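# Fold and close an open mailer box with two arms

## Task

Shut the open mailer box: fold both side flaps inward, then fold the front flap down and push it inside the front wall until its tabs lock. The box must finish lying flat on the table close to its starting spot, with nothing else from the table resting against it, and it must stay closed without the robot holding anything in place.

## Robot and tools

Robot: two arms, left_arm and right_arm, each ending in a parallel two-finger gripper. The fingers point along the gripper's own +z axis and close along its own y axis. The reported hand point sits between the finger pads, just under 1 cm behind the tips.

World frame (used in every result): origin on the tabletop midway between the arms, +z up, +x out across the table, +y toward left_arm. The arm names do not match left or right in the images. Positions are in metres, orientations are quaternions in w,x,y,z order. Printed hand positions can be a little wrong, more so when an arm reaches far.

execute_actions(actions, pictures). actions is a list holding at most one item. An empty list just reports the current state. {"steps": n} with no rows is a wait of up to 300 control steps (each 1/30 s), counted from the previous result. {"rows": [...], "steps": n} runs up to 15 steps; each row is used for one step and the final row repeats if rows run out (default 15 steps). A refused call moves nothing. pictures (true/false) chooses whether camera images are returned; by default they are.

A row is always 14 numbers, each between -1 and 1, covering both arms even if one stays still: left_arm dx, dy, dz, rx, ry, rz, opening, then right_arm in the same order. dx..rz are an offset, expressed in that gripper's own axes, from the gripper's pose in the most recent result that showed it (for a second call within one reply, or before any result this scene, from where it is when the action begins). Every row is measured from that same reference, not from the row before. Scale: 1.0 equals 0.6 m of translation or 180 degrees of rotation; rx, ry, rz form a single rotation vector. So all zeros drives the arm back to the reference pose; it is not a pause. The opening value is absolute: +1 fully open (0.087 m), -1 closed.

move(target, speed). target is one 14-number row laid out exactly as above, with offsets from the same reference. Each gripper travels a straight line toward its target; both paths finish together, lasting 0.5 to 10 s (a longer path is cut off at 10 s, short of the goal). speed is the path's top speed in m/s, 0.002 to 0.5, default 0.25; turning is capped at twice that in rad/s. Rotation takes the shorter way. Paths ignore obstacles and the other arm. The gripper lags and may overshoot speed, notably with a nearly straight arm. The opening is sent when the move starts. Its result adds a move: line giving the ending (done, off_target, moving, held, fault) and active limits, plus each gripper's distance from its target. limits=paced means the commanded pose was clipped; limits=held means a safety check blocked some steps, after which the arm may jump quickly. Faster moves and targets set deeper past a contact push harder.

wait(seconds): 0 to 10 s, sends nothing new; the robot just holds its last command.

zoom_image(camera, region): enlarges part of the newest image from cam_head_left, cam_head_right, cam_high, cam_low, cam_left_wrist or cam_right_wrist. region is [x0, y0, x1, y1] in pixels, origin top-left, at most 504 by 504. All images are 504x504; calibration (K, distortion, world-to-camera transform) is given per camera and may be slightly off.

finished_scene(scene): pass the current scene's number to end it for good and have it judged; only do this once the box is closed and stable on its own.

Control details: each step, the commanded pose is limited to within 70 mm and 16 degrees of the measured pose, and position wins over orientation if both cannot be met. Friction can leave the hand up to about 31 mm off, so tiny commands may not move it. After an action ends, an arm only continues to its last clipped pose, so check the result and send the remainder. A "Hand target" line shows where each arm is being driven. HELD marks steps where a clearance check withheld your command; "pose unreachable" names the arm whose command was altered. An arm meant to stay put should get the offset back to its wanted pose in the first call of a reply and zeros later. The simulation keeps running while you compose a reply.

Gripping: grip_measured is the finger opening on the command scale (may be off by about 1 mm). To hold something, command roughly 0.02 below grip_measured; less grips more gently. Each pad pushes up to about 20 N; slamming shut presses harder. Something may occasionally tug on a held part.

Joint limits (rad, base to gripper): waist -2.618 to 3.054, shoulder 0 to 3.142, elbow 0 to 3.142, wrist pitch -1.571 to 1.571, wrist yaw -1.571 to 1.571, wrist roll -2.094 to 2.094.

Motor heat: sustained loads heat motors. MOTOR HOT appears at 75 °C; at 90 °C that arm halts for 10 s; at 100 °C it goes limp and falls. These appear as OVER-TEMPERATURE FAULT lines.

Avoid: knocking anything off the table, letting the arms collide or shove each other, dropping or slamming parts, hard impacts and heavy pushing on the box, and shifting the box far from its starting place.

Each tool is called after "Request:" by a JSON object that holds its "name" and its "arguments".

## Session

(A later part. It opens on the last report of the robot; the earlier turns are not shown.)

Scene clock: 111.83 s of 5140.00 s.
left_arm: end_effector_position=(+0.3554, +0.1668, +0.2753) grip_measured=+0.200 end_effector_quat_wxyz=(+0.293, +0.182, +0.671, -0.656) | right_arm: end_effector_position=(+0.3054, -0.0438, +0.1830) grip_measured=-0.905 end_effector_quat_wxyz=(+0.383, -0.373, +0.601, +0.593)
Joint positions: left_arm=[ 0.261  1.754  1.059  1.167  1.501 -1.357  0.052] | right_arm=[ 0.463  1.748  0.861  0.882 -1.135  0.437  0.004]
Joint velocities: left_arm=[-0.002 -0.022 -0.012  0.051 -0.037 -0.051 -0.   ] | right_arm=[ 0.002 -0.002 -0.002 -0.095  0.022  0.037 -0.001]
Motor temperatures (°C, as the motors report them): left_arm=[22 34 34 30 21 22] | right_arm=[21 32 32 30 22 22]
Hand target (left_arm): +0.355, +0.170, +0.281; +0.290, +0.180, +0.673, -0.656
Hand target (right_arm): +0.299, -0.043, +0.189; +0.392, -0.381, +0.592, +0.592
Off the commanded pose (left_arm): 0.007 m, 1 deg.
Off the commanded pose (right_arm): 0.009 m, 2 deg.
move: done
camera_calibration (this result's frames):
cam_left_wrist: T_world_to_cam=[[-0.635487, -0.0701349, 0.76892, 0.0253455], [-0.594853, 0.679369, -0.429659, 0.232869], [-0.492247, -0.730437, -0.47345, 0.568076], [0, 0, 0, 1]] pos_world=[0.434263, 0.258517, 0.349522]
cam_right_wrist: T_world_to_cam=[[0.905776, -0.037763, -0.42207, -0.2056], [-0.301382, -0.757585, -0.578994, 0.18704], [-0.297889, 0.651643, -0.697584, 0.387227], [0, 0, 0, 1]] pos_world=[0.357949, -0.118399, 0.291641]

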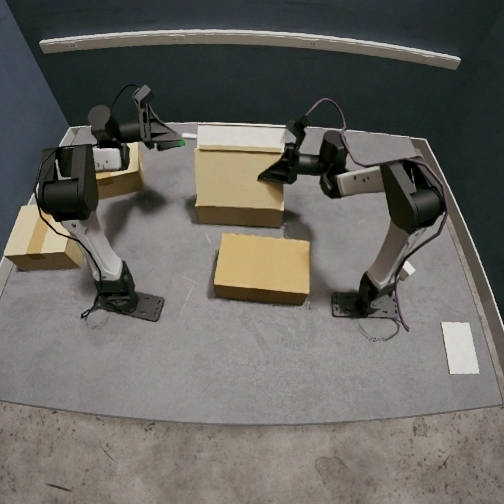

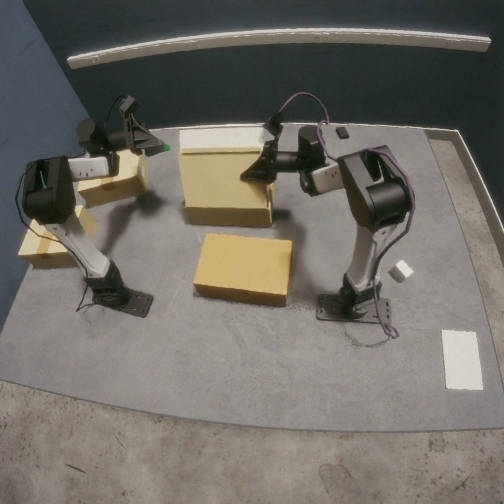

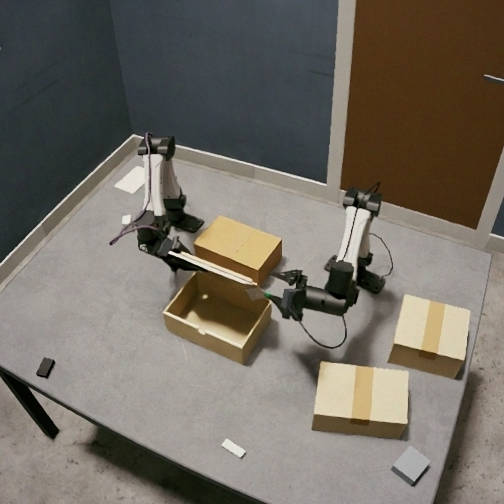

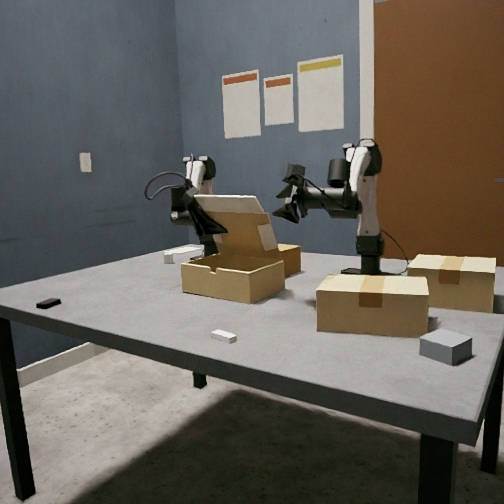

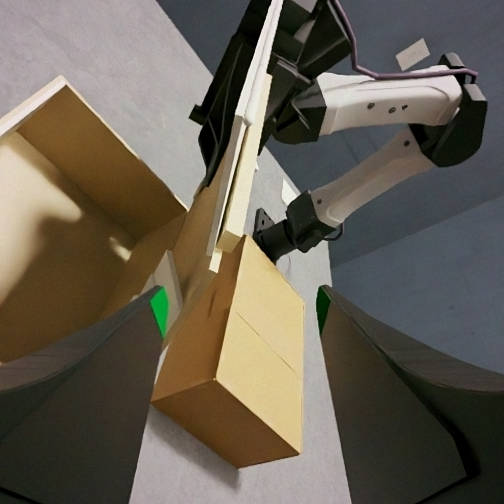

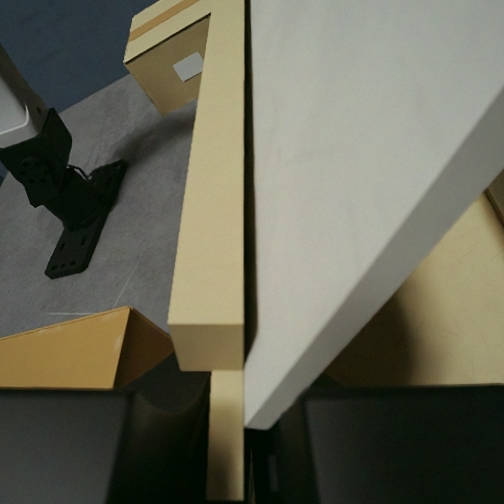

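Request:
{"name": "move", "arguments": {"target": [-0.13,0.195,0.03,0,0,0,-1,0.033,-0.105,0,0,0,0.194,-0.95], "speed": 0.08}}

Request:
{"name": "move", "arguments": {"target": [0.02,-0.01,0.17,0,0,0,-1,0,0,0,0,0,0,-0.95], "speed": 0.1}}

Scene clock: 121.67 s of 5140.00 s.
left_arm: end_effector_position=(+0.4861, +0.1735, +0.2377) grip_measured=-1.000 end_effector_quat_wxyz=(+0.304, +0.190, +0.667, -0.653) | right_arm: end_effector_position=(+0.3467, -0.0435, +0.1401) grip_measured=-0.905 end_effector_quat_wxyz=(+0.185, -0.178, +0.687, +0.680)
Joint positions: left_arm=[ 0.25   2.262  1.652  1.068  1.485 -1.314  0.   ] | right_arm=[ 0.401  2.08   1.039  1.024 -1.202  1.036  0.004]
Joint velocities: left_arm=[-0.002 -0.002  0.012 -0.051  0.007  0.081  0.   ] | right_arm=[-0.002 -0.012 -0.002 -0.007  0.022  0.037 -0.001]
Motor temperatures (°C, as the motors report them): left_arm=[22 35 35 29 21 22] | right_arm=[21 33 32 31 22 22]
Hand target (left_arm): +0.489, +0.169, +0.231; +0.293, +0.183, +0.670, -0.657
Hand target (right_arm): +0.354, -0.045, +0.139; +0.188, -0.175, +0.686, +0.681
Off the commanded pose (left_arm): 0.008 m, 2 deg.
Off the commanded pose (right_arm): 0.008 m, 0 deg.
After step 90, 2.70 s passed at rest.
move: done
camera_calibration (this result's frames):
cam_left_wrist: T_world_to_cam=[[-0.656671, -0.0721303, 0.75072, 0.15277], [-0.585891, 0.675576, -0.447581, 0.290469], [-0.474884, -0.733754, -0.485892, 0.614573], [0, 0, 0, 1]] pos_world=[0.562353, 0.265731, 0.313937]
cam_right_wrist: T_world_to_cam=[[0.500624, -0.0316129, -0.865087, -0.0583329], [-0.577516, -0.756636, -0.306557, 0.232499], [-0.644865, 0.653071, -0.397048, 0.44768], [0, 0, 0, 1]] pos_world=[0.452167, -0.118294, 0.198561]

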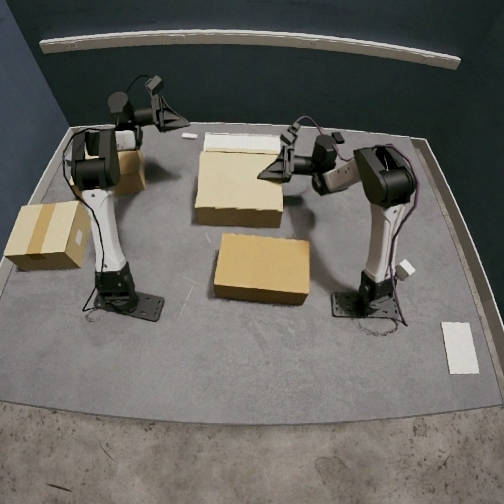

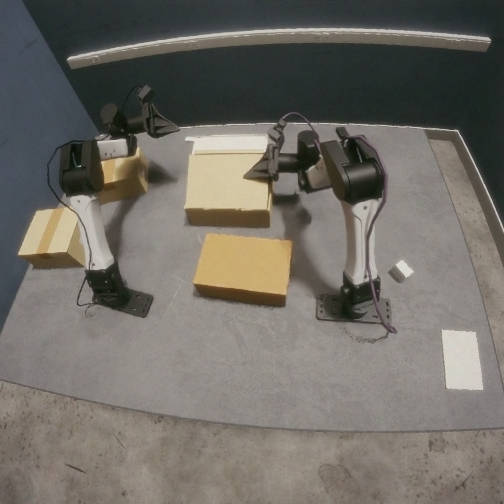

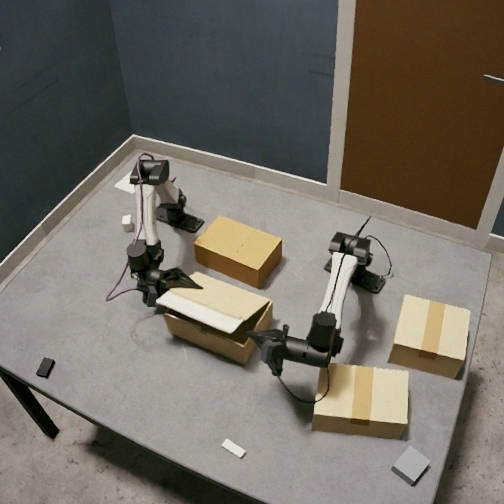

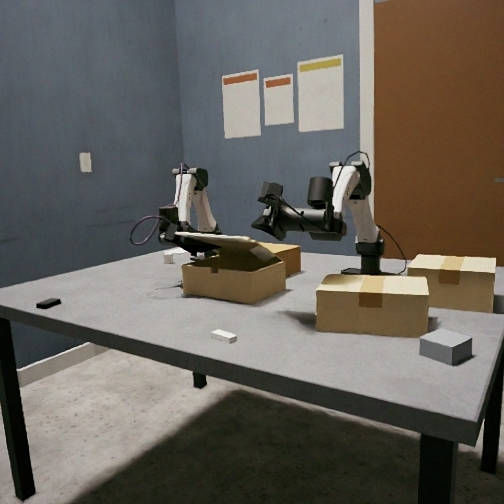

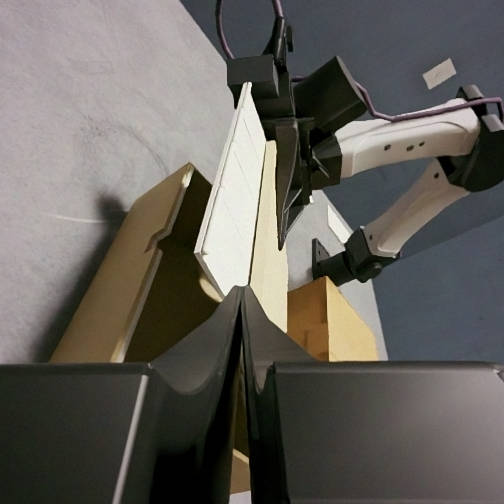

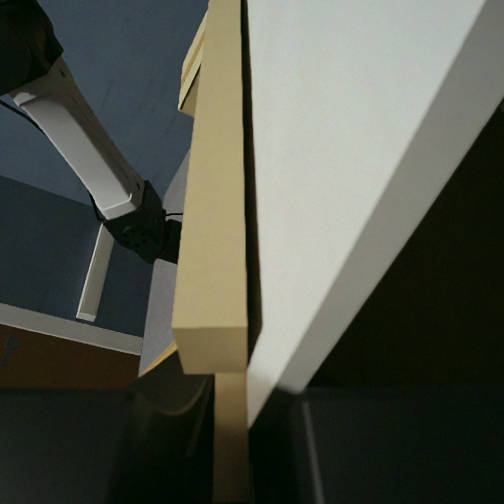

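Scene clock: 123.20 s of 5140.00 s.
left_arm: end_effector_position=(+0.4883, +0.0719, +0.2384) grip_measured=-1.000 end_effector_quat_wxyz=(+0.306, +0.193, +0.661, -0.657) | right_arm: end_effector_position=(+0.3467, -0.0435, +0.1401) grip_measured=-0.905 end_effector_quat_wxyz=(+0.185, -0.178, +0.687, +0.680)
Joint positions: left_arm=[ 0.044  2.234  1.678  0.742  1.29  -1.029  0.   ] | right_arm=[ 0.401  2.08   1.039  1.024 -1.202  1.036  0.004]
Joint velocities: left_arm=[-0.012 -0.002  0.002 -0.081 -0.125  0.022  0.   ] | right_arm=[-0.007 -0.002 -0.002 -0.022 -0.066 -0.022 -0.   ]
Motor temperatures (°C, as the motors report them): left_arm=[22 35 35 29 21 22] | right_arm=[21 33 31 31 22 22]
Hand target (left_arm): +0.490, +0.071, +0.241; +0.305, +0.189, +0.664, -0.656
Hand target (right_arm): +0.347, -0.044, +0.140; +0.185, -0.178, +0.687, +0.680
Off the commanded pose (left_arm): 0.002 m, 1 deg.
Off the commanded pose (right_arm): 0.000 m, 0 deg.
move: done
camera_calibration (this result's frames):
cam_left_wrist: T_world_to_cam=[[-0.664023, -0.0589455, 0.745385, 0.150262], [-0.577505, 0.673637, -0.461196, 0.359946], [-0.474934, -0.736708, -0.481352, 0.540551], [0, 0, 0, 1]] pos_world=[0.564374, 0.164613, 0.314198]
cam_right_wrist: T_world_to_cam=[[0.500624, -0.0316129, -0.865087, -0.0583329], [-0.577516, -0.756636, -0.306557, 0.232499], [-0.644865, 0.653071, -0.397048, 0.44768], [0, 0, 0, 1]] pos_world=[0.452167, -0.118294, 0.198561]

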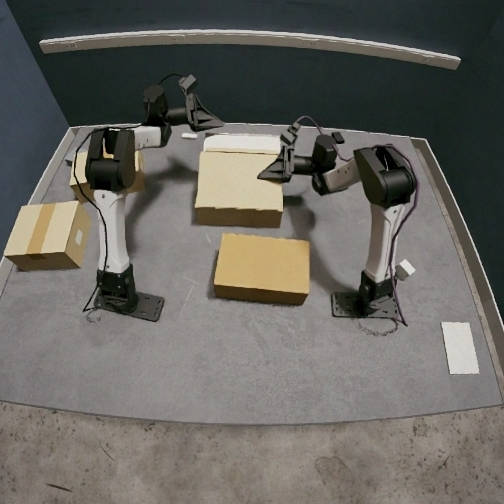

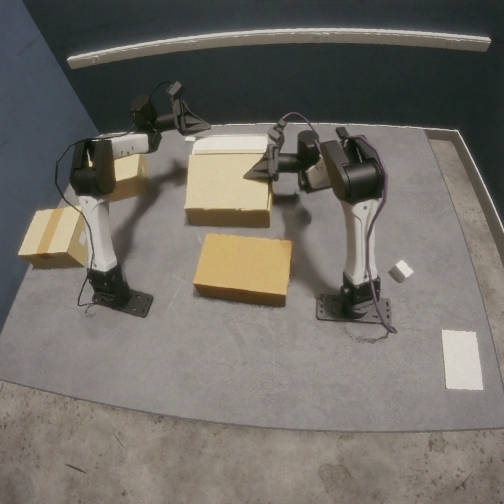

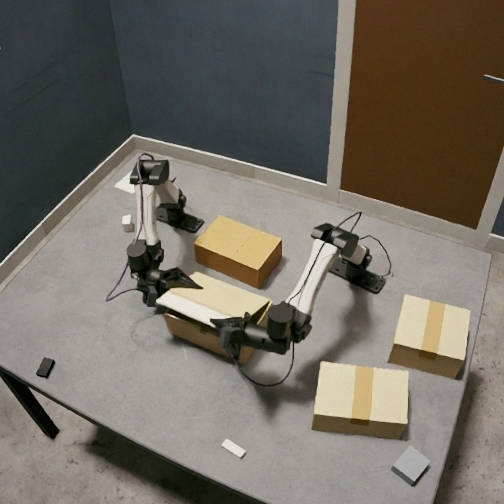

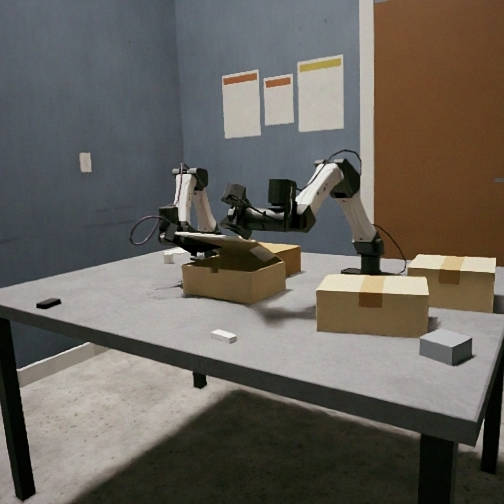

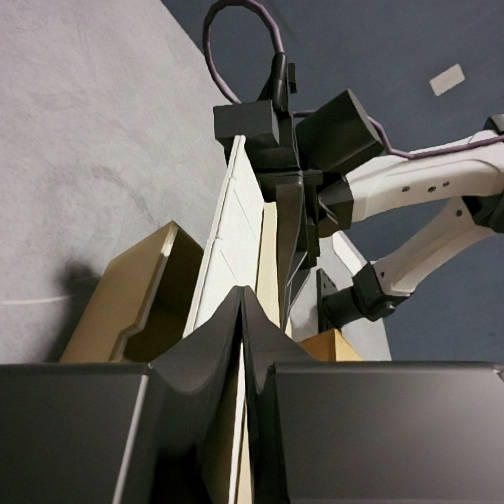

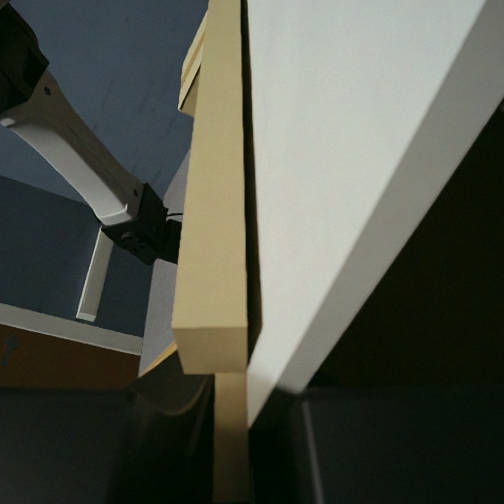

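Request:
{"name": "move", "arguments": {"target": [0.135,0.08,-0.015,0,0,0,-1,0,0,0,0,0,0,-0.95], "speed": 0.06}}

Scene clock: 127.30 s of 5140.00 s.
left_arm: end_effector_position=(+0.4628, +0.0754, +0.1669) grip_measured=-1.000 end_effector_quat_wxyz=(+0.327, +0.204, +0.653, -0.652) | right_arm: end_effector_position=(+0.3469, -0.0435, +0.1403) grip_measured=-0.905 end_effector_quat_wxyz=(+0.184, -0.175, +0.687, +0.681)
Joint positions: left_arm=[ 0.044  2.269  1.403  1.088  1.278 -1.017  0.   ] | right_arm=[ 0.401  2.08   1.039  1.024 -1.201  1.041  0.004]
Joint velocities: left_arm=[-0.002 -0.007  0.022  0.037 -0.007 -0.022  0.   ] | right_arm=[-0.012 -0.007 -0.007  0.066  0.007 -0.11  -0.001]
Motor temperatures (°C, as the motors report them): left_arm=[22 37 35 30 21 22] | right_arm=[21 33 31 31 22 22]
Hand target (left_arm): +0.457, +0.071, +0.149; +0.306, +0.193, +0.661, -0.657
Hand target (right_arm): +0.347, -0.044, +0.140; +0.185, -0.178, +0.687, +0.680
Off the commanded pose (left_arm): 0.019 m, 3 deg.
Off the commanded pose (right_arm): 0.000 m, 0 deg.
move: off_target (left_arm)
camera_calibration (this result's frames):
cam_left_wrist: T_world_to_cam=[[-0.698609, -0.0635344, 0.712677, 0.208657], [-0.562599, 0.664185, -0.492282, 0.308971], [-0.442073, -0.744864, -0.49975, 0.485061], [0, 0, 0, 1]] pos_world=[0.534028, 0.169348, 0.245805]
cam_right_wrist: T_world_to_cam=[[0.495956, -0.0323504, -0.867745, -0.056287], [-0.58032, -0.75572, -0.303505, 0.233274], [-0.645954, 0.654095, -0.393577, 0.447757], [0, 0, 0, 1]] pos_world=[0.45252, -0.118407, 0.198184]

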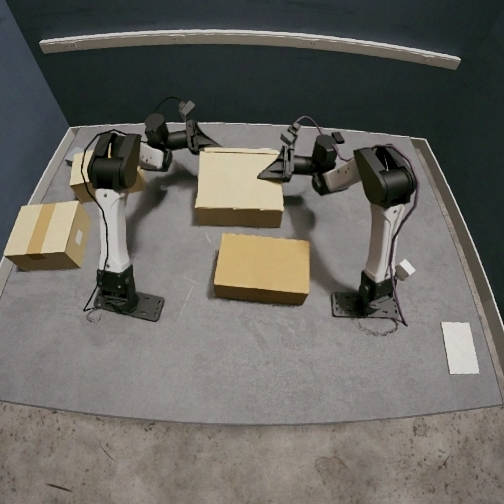

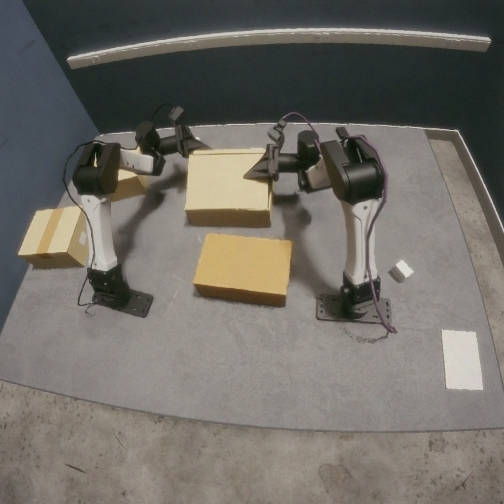

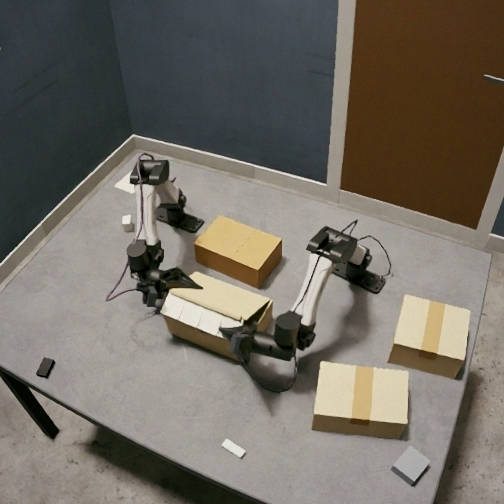

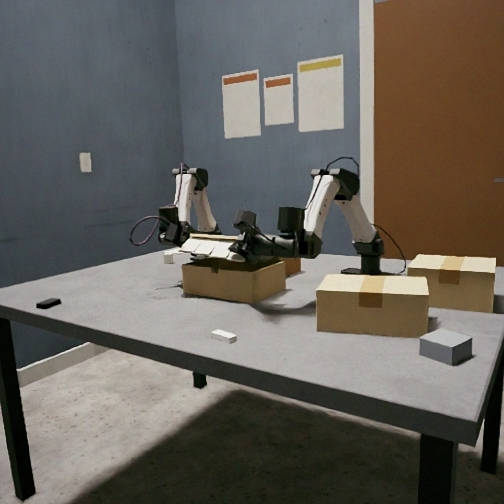

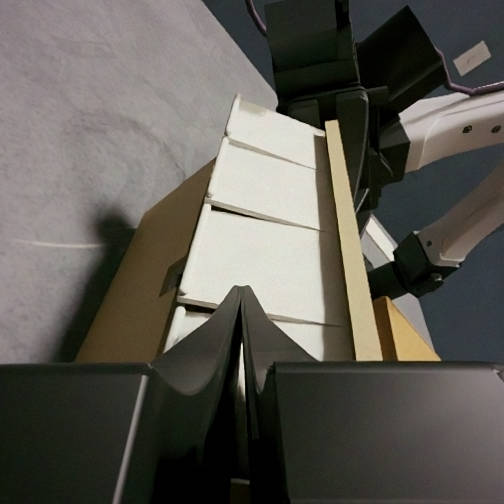

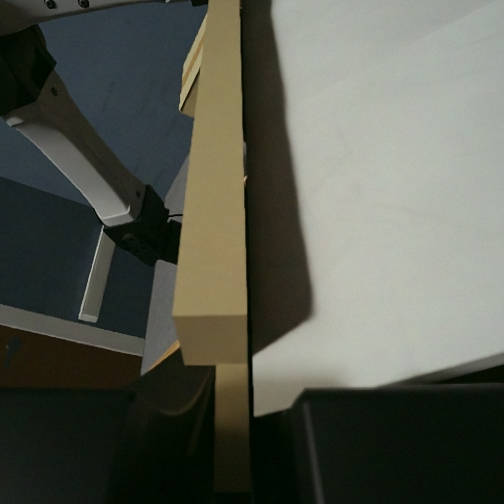

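Request:
{"name": "move", "arguments": {"target": [0.09,-0.023,-0.01,0,0,0,-1,0,0,0,0,0,0,-0.95], "speed": 0.05}}

Scene clock: 130.10 s of 5140.00 s.
left_arm: end_effector_position=(+0.4276, +0.0792, +0.1465) grip_measured=-1.000 end_effector_quat_wxyz=(+0.344, +0.194, +0.652, -0.647) | right_arm: end_effector_position=(+0.3366, -0.0457, +0.1400) grip_measured=-0.905 end_effector_quat_wxyz=(+0.159, -0.190, +0.684, +0.686)
Joint positions: left_arm=[ 0.04   2.201  1.163  1.262  1.236 -1.006  0.   ] | right_arm=[ 0.401  2.08   1.039  1.016 -1.258  1.049  0.004]
Joint velocities: left_arm=[ 0.032  0.002 -0.007  0.022 -0.022 -0.007  0.   ] | right_arm=[ 0.012  0.007  0.002  0.022  0.037 -0.037 -0.   ]
Motor temperatures (°C, as the motors report them): left_arm=[22 37 35 30 21 22] | right_arm=[21 34 31 31 22 22]
Hand target (left_arm): +0.414, +0.071, +0.140; +0.326, +0.204, +0.653, -0.652
Hand target (right_arm): +0.347, -0.044, +0.140; +0.183, -0.176, +0.687, +0.681
Off the commanded pose (left_arm): 0.017 m, 2 deg.
Off the commanded pose (right_arm): 0.011 m, 3 deg.
move: off_target (left_arm, right_arm)
camera_calibration (this result's frames):
cam_left_wrist: T_world_to_cam=[[-0.704232, -0.085208, 0.704838, 0.204065], [-0.581592, 0.638629, -0.503888, 0.288408], [-0.407195, -0.764782, -0.4993, 0.448687], [0, 0, 0, 1]] pos_world=[0.494148, 0.17635, 0.225522]
cam_right_wrist: T_world_to_cam=[[0.48347, -0.00599905, -0.87534, -0.0450128], [-0.541134, -0.788063, -0.29348, 0.209462], [-0.688063, 0.615565, -0.384251, 0.453607], [0, 0, 0, 1]] pos_world=[0.44722, -0.114425, 0.196371]

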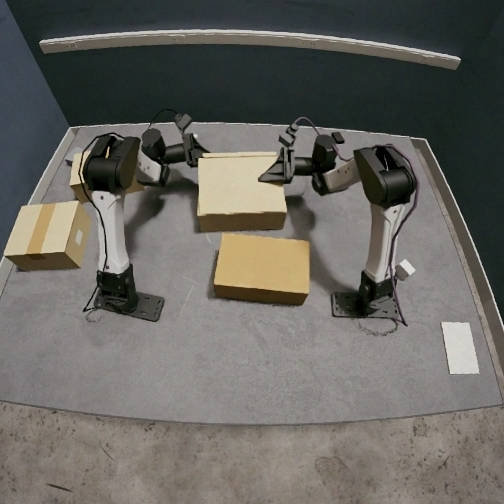

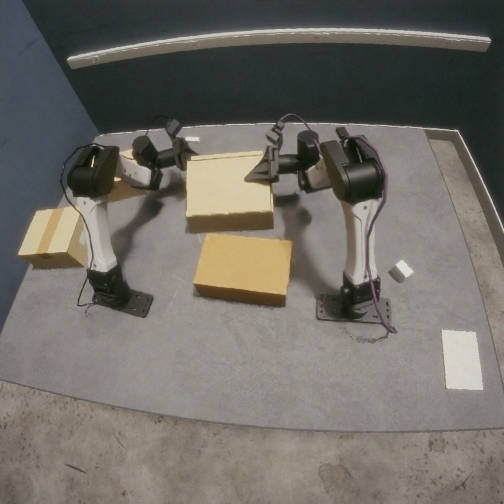

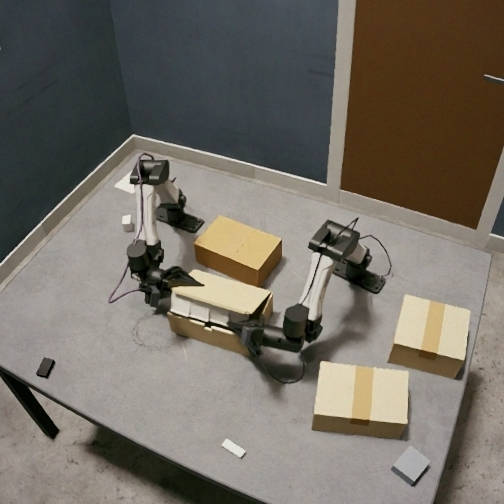

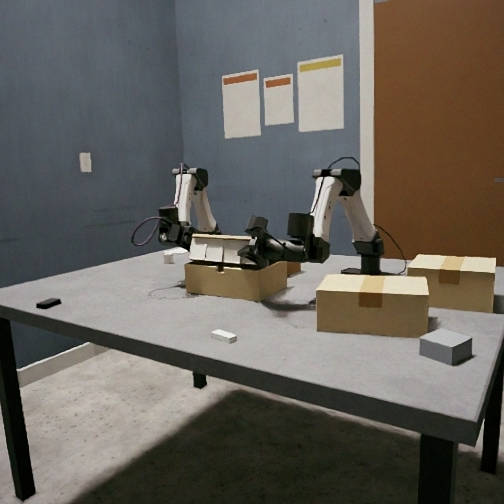

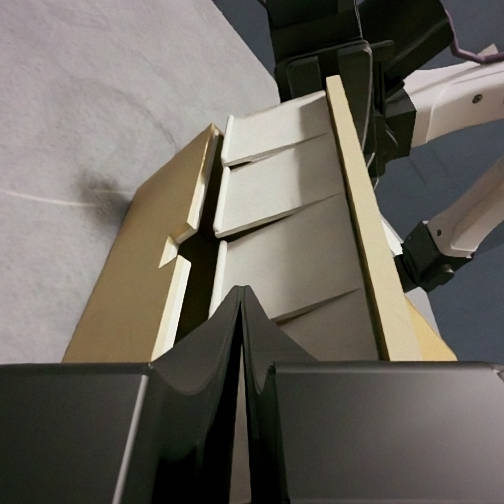

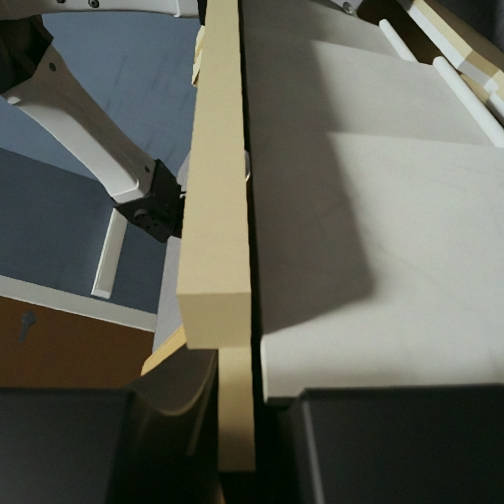

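Request:
{"name": "move", "arguments": {"target": [0,0,0,0,0,0,-1,-0.01,-0.05,0,0,0,0.07,-0.95], "speed": 0.04}}

Scene clock: 134.57 s of 5140.00 s.
left_arm: end_effector_position=(+0.4289, +0.0793, +0.1469) grip_measured=-1.000 end_effector_quat_wxyz=(+0.348, +0.193, +0.652, -0.645) | right_arm: end_effector_position=(+0.3401, -0.0449, +0.1222) grip_measured=-0.904 end_effector_quat_wxyz=(+0.073, -0.143, +0.694, +0.702)
Joint positions: left_arm=[ 0.041  2.201  1.163  1.265  1.229 -1.002  0.   ] | right_arm=[ 0.396  2.199  1.104  1.075 -1.318  1.246  0.004]
Joint velocities: left_arm=[-0.007 -0.002 -0.017 -0.037 -0.051 -0.051  0.   ] | right_arm=[ 0.002  0.012 -0.002 -0.022 -0.007 -0.037  0.   ]
Motor temperatures (°C, as the motors report them): left_arm=[22 38 34 30 21 22] | right_arm=[21 34 31 31 22 22]
Hand target (left_arm): +0.428, +0.079, +0.146; +0.344, +0.194, +0.652, -0.647
Hand target (right_arm): +0.356, -0.046, +0.117; +0.082, -0.114, +0.701, +0.699
Off the commanded pose (left_arm): 0.001 m, 1 deg.
Off the commanded pose (right_arm): 0.017 m, 4 deg.
move: off_target (right_arm)
camera_calibration (this result's frames):
cam_left_wrist: T_world_to_cam=[[-0.707673, -0.0895549, 0.700841, 0.207154], [-0.583316, 0.633766, -0.508019, 0.291044], [-0.398674, -0.768323, -0.500738, 0.446459], [0, 0, 0, 1]] pos_world=[0.49436, 0.177123, 0.226233]
cam_right_wrist: T_world_to_cam=[[0.308053, 0.00561716, -0.951353, 0.00713913], [-0.542858, -0.820171, -0.180623, 0.192148], [-0.781286, 0.572091, -0.249606, 0.461889], [0, 0, 0, 1]] pos_world=[0.462977, -0.106688, 0.156789]

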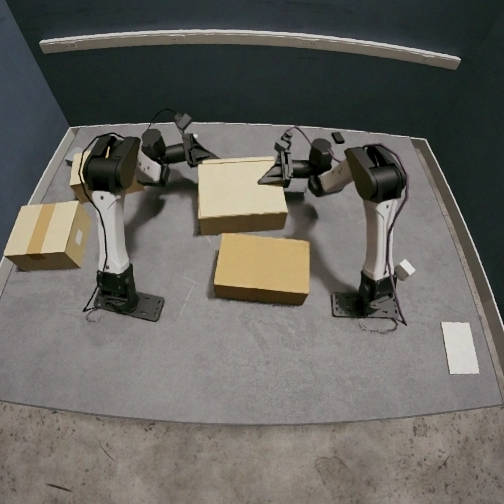

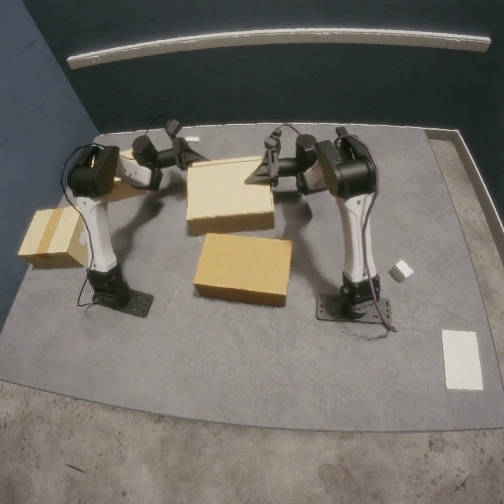

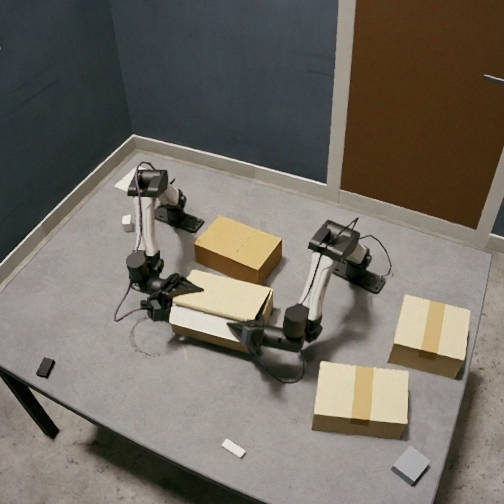

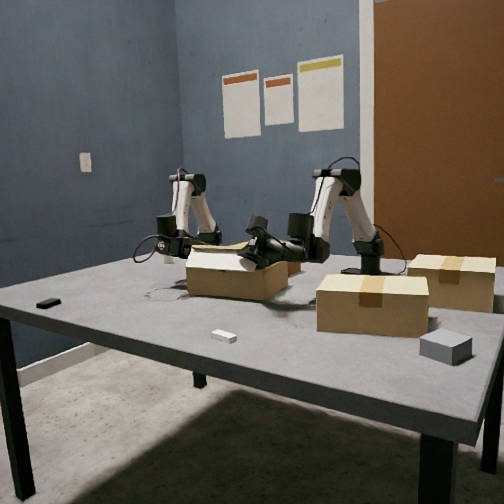

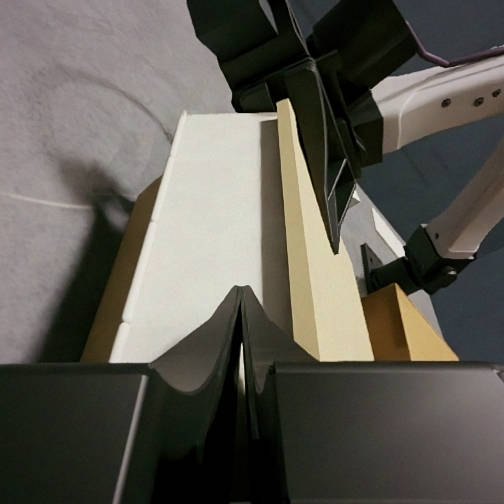

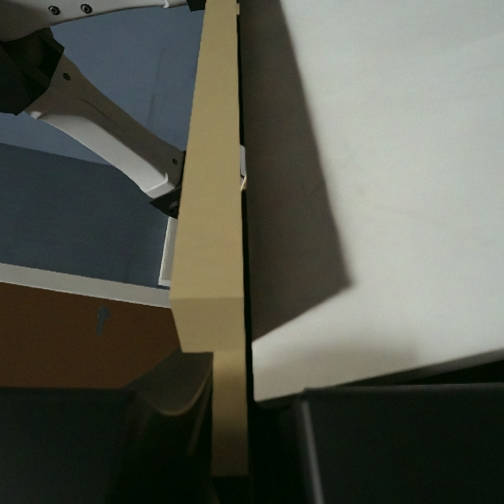

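Request:
{"name": "move", "arguments": {"target": [0.005,0.053,0,0,0,0,-1,-0.02,0.05,0,0.012,-0.038,-0.08,-0.95], "speed": 0.04}}

Request:
{"name": "move", "arguments": {"target": [0.06,-0.03,0,0,0,0,-1,0,0,0,0,-0.02,0,-0.95], "speed": 0.04}}

Scene clock: 141.13 s of 5140.00 s.
left_arm: end_effector_position=(+0.4466, +0.0793, +0.1287) grip_measured=-1.000 end_effector_quat_wxyz=(+0.354, +0.195, +0.650, -0.644) | right_arm: end_effector_position=(+0.3408, -0.0464, +0.1478) grip_measured=-0.904 end_effector_quat_wxyz=(+0.187, -0.192, +0.678, +0.685)
Joint positions: left_arm=[ 0.045  2.297  1.241  1.294  1.227 -1.     0.   ] | right_arm=[ 0.398  2.062  1.026  1.059 -1.228  1.05   0.004]
Joint velocities: left_arm=[-0.012  0.007  0.002 -0.022 -0.051  0.007  0.   ] | right_arm=[-0.002 -0.002  0.007 -0.007 -0.007  0.022 -0.001]
Motor temperatures (°C, as the motors report them): left_arm=[22 39 34 30 21 22] | right_arm=[21 35 31 31 22 22]
Hand target (left_arm): +0.448, +0.082, +0.122; +0.348, +0.194, +0.652, -0.645
Hand target (right_arm): +0.342, -0.045, +0.154; +0.204, -0.185, +0.679, +0.681
Off the commanded pose (left_arm): 0.007 m, 1 deg.
Off the commanded pose (right_arm): 0.007 m, 2 deg.
move: done
camera_calibration (this result's frames):
cam_left_wrist: T_world_to_cam=[[-0.715187, -0.0933479, 0.692672, 0.237173], [-0.581512, 0.629279, -0.515608, 0.292612], [-0.387753, -0.771553, -0.504335, 0.440182], [0, 0, 0, 1]] pos_world=[0.510463, 0.177629, 0.20859]
cam_right_wrist: T_world_to_cam=[[0.521852, -0.00818098, -0.852997, -0.0567253], [-0.552957, -0.76466, -0.330958, 0.224151], [-0.649545, 0.644382, -0.403563, 0.450981], [0, 0, 0, 1]] pos_world=[0.446481, -0.119668, 0.207797]

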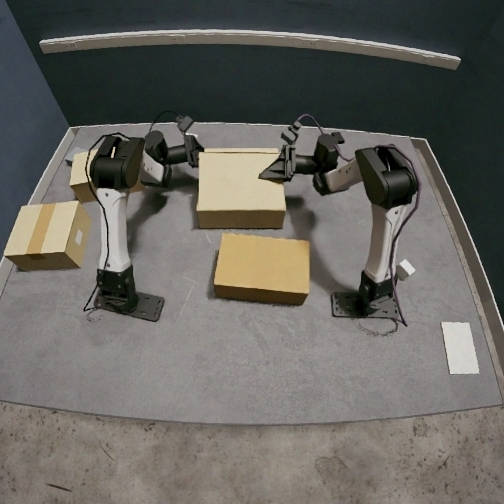

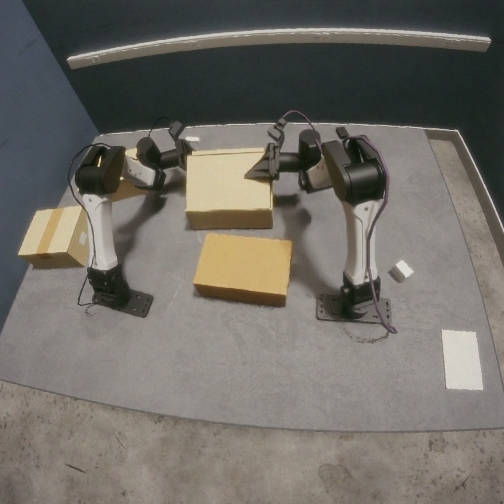

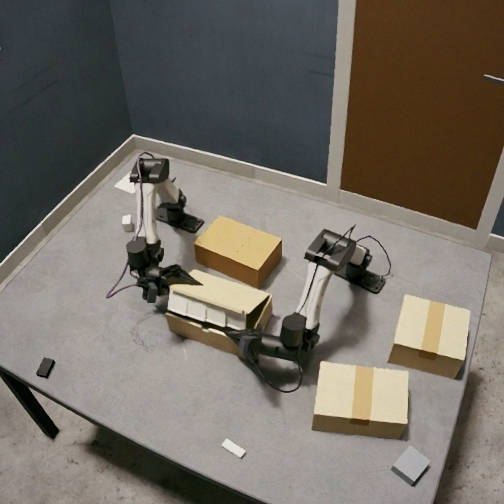

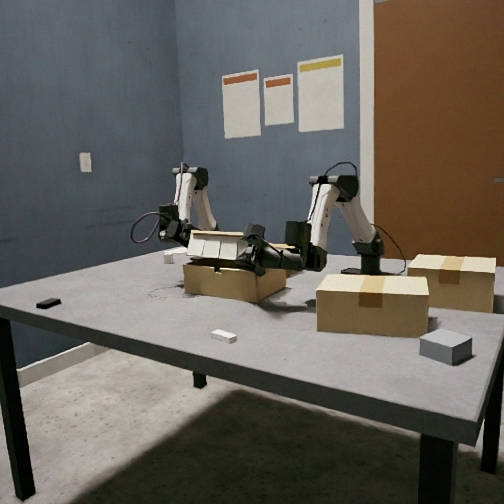

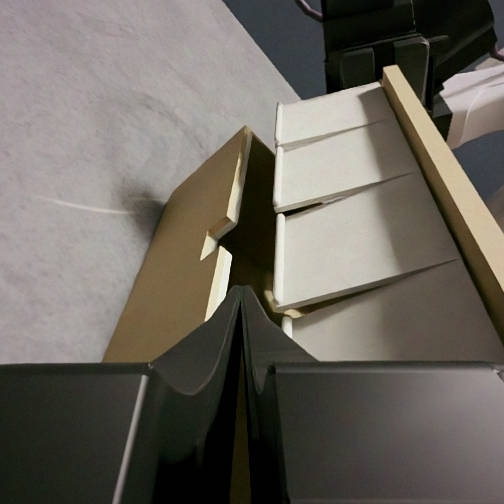

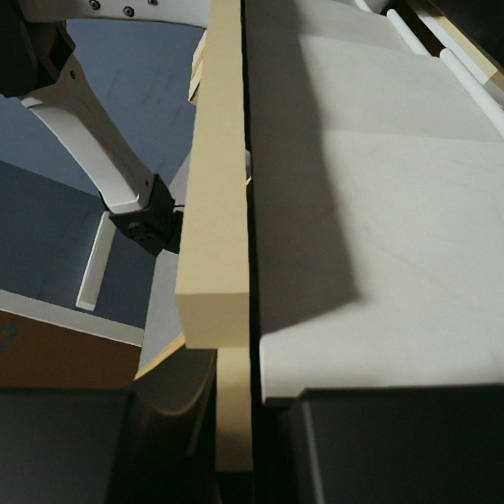

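Scene clock: 142.40 s of 5140.00 s.
left_arm: end_effector_position=(+0.4230, +0.0779, +0.1290) grip_measured=-1.000 end_effector_quat_wxyz=(+0.379, +0.195, +0.642, -0.637) | right_arm: end_effector_position=(+0.3368, -0.0480, +0.1491) grip_measured=-0.904 end_effector_quat_wxyz=(+0.197, -0.188, +0.671, +0.690)
Joint positions: left_arm=[ 0.032  2.237  1.091  1.411  1.181 -0.985  0.   ] | right_arm=[ 0.398  2.062  0.988  1.158 -1.212  1.098  0.004]
Joint velocities: left_arm=[-0.022 -0.002 -0.027  0.007 -0.037  0.007  0.   ] | right_arm=[ 0.012 -0.012 -0.022  0.066  0.007 -0.007 -0.001]
Motor temperatures (°C, as the motors report them): left_arm=[22 39 34 30 21 22] | right_arm=[21 35 31 31 22 22]
Hand target (left_arm): +0.410, +0.070, +0.117; +0.354, +0.195, +0.650, -0.644
Hand target (right_arm): +0.341, -0.047, +0.148; +0.208, -0.171, +0.672, +0.689
Off the commanded pose (left_arm): 0.020 m, 3 deg.
Off the commanded pose (right_arm): 0.005 m, 2 deg.
move: off_target (left_arm)
camera_calibration (this result's frames):
cam_left_wrist: T_world_to_cam=[[-0.740109, -0.109532, 0.663507, 0.235434], [-0.579766, 0.603859, -0.547015, 0.285227], [-0.340749, -0.78953, -0.510424, 0.41241], [0, 0, 0, 1]] pos_world=[0.48014, 0.179161, 0.210316]
cam_right_wrist: T_world_to_cam=[[0.529121, 0.00236139, -0.848543, -0.0561083], [-0.561171, -0.749116, -0.352011, 0.227798], [-0.636489, 0.662434, -0.395048, 0.445098], [0, 0, 0, 1]] pos_world=[0.440822, -0.124069, 0.208412]

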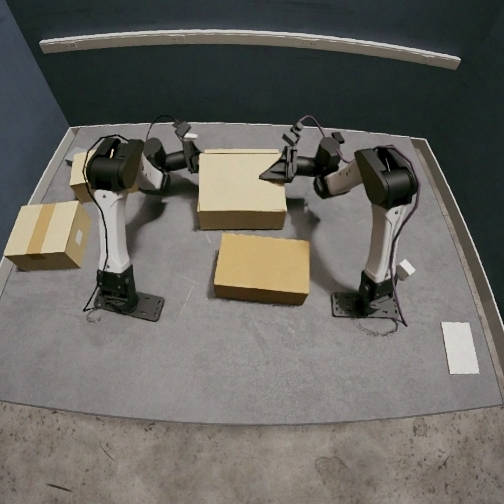

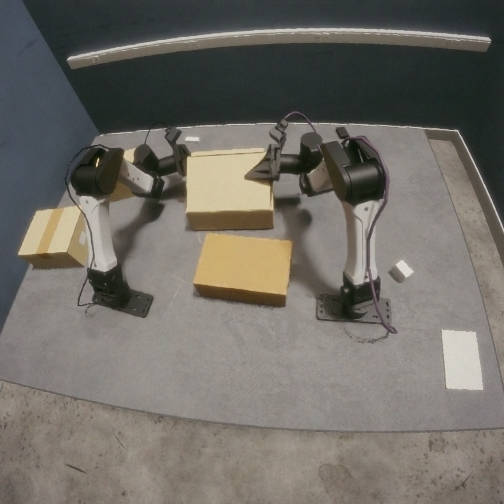

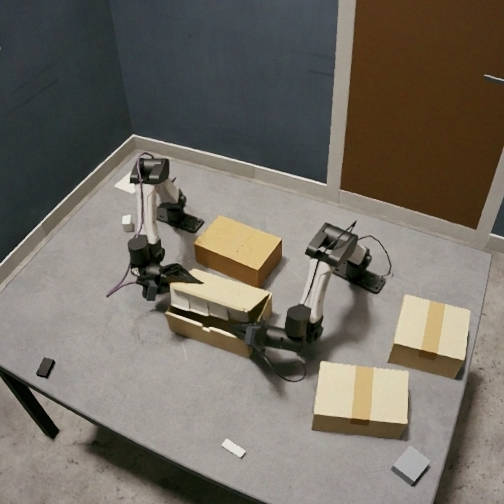

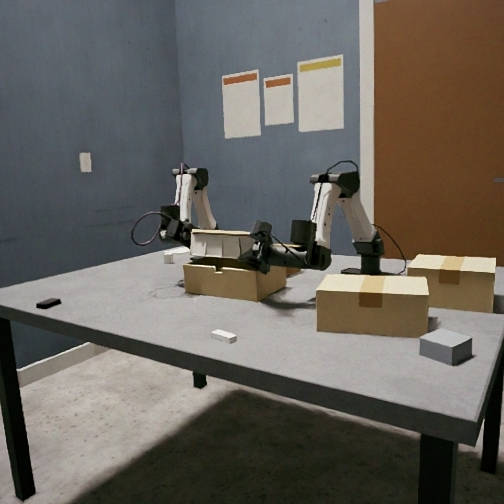

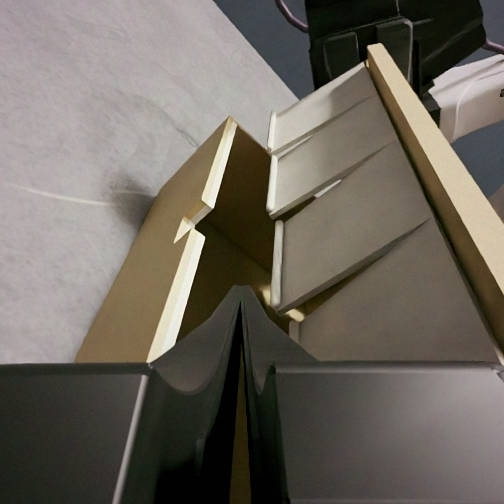

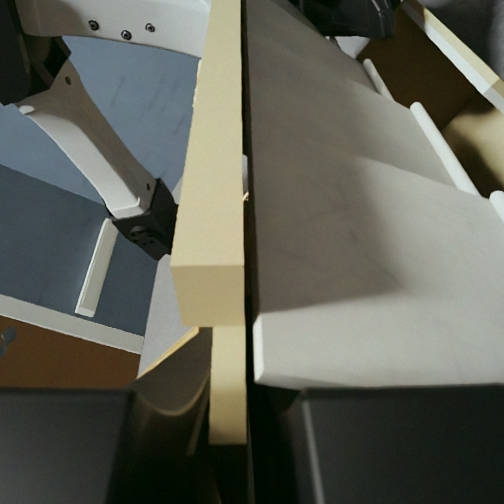

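Request:
{"name": "move", "arguments": {"target": [0.01,0,0,0,0,0,-1,-0.01,-0.05,0,0,-0.02,0.075,-0.95], "speed": 0.04}}

Scene clock: 147.37 s of 5140.00 s.
left_arm: end_effector_position=(+0.4250, +0.0780, +0.1305) grip_measured=-1.000 end_effector_quat_wxyz=(+0.389, +0.196, +0.639, -0.634) | right_arm: end_effector_position=(+0.3420, -0.0490, +0.1293) grip_measured=-0.904 end_effector_quat_wxyz=(+0.123, -0.112, +0.681, +0.713)
Joint positions: left_arm=[ 0.032  2.237  1.091  1.421  1.169 -0.979  0.   ] | right_arm=[ 0.388  2.192  1.011  1.32  -1.217  1.367  0.004]
Joint velocities: left_arm=[-0.012 -0.007  0.007 -0.007  0.037  0.037  0.   ] | right_arm=[-0.027  0.012 -0.002 -0.022 -0.037 -0.095  0.001]
Motor temperatures (°C, as the motors report them): left_arm=[22 40 34 31 21 22] | right_arm=[21 35 31 31 22 22]
Hand target (left_arm): +0.419, +0.076, +0.125; +0.379, +0.195, +0.642, -0.637
Hand target (right_arm): +0.357, -0.048, +0.127; +0.136, -0.087, +0.682, +0.713
Off the commanded pose (left_arm): 0.008 m, 1 deg.
Off the commanded pose (right_arm): 0.016 m, 3 deg.
move: off_target (right_arm)
camera_calibration (this result's frames):
cam_left_wrist: T_world_to_cam=[[-0.749036, -0.116529, 0.652201, 0.241826], [-0.57835, 0.595223, -0.557872, 0.288678], [-0.323197, -0.795066, -0.513238, 0.407223], [0, 0, 0, 1]] pos_world=[0.479706, 0.180122, 0.212328]
cam_right_wrist: T_world_to_cam=[[0.333385, 0.0222469, -0.942528, 0.00434632], [-0.621506, -0.746555, -0.237456, 0.228897], [-0.708932, 0.664951, -0.235064, 0.445442], [0, 0, 0, 1]] pos_world=[0.4566, -0.12541, 0.163157]

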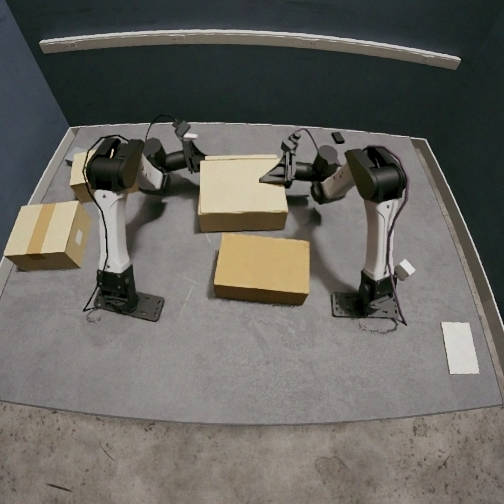

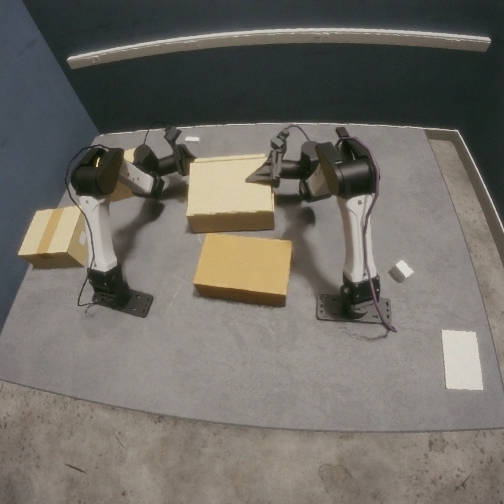

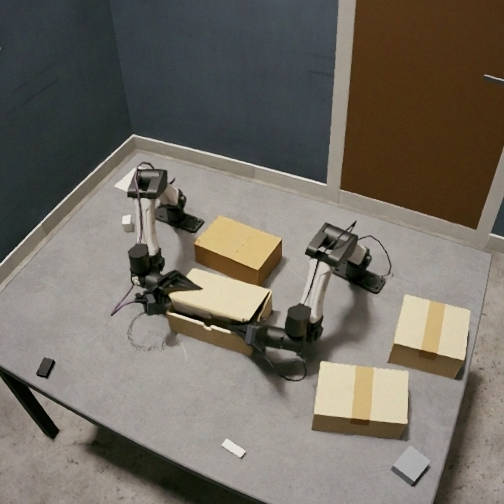

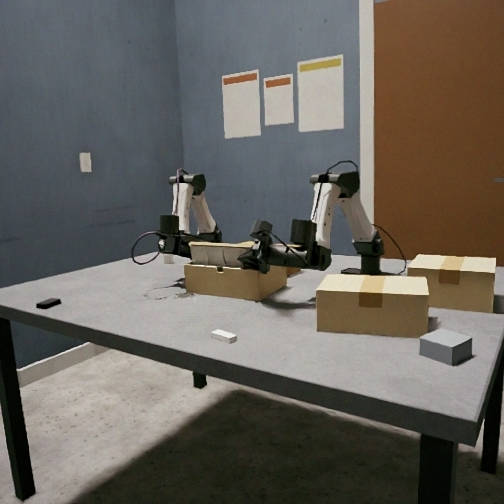

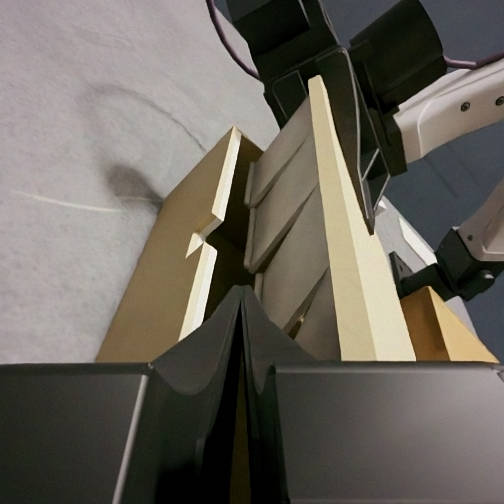

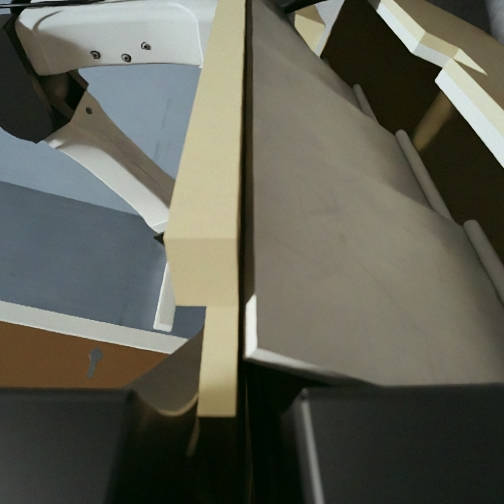

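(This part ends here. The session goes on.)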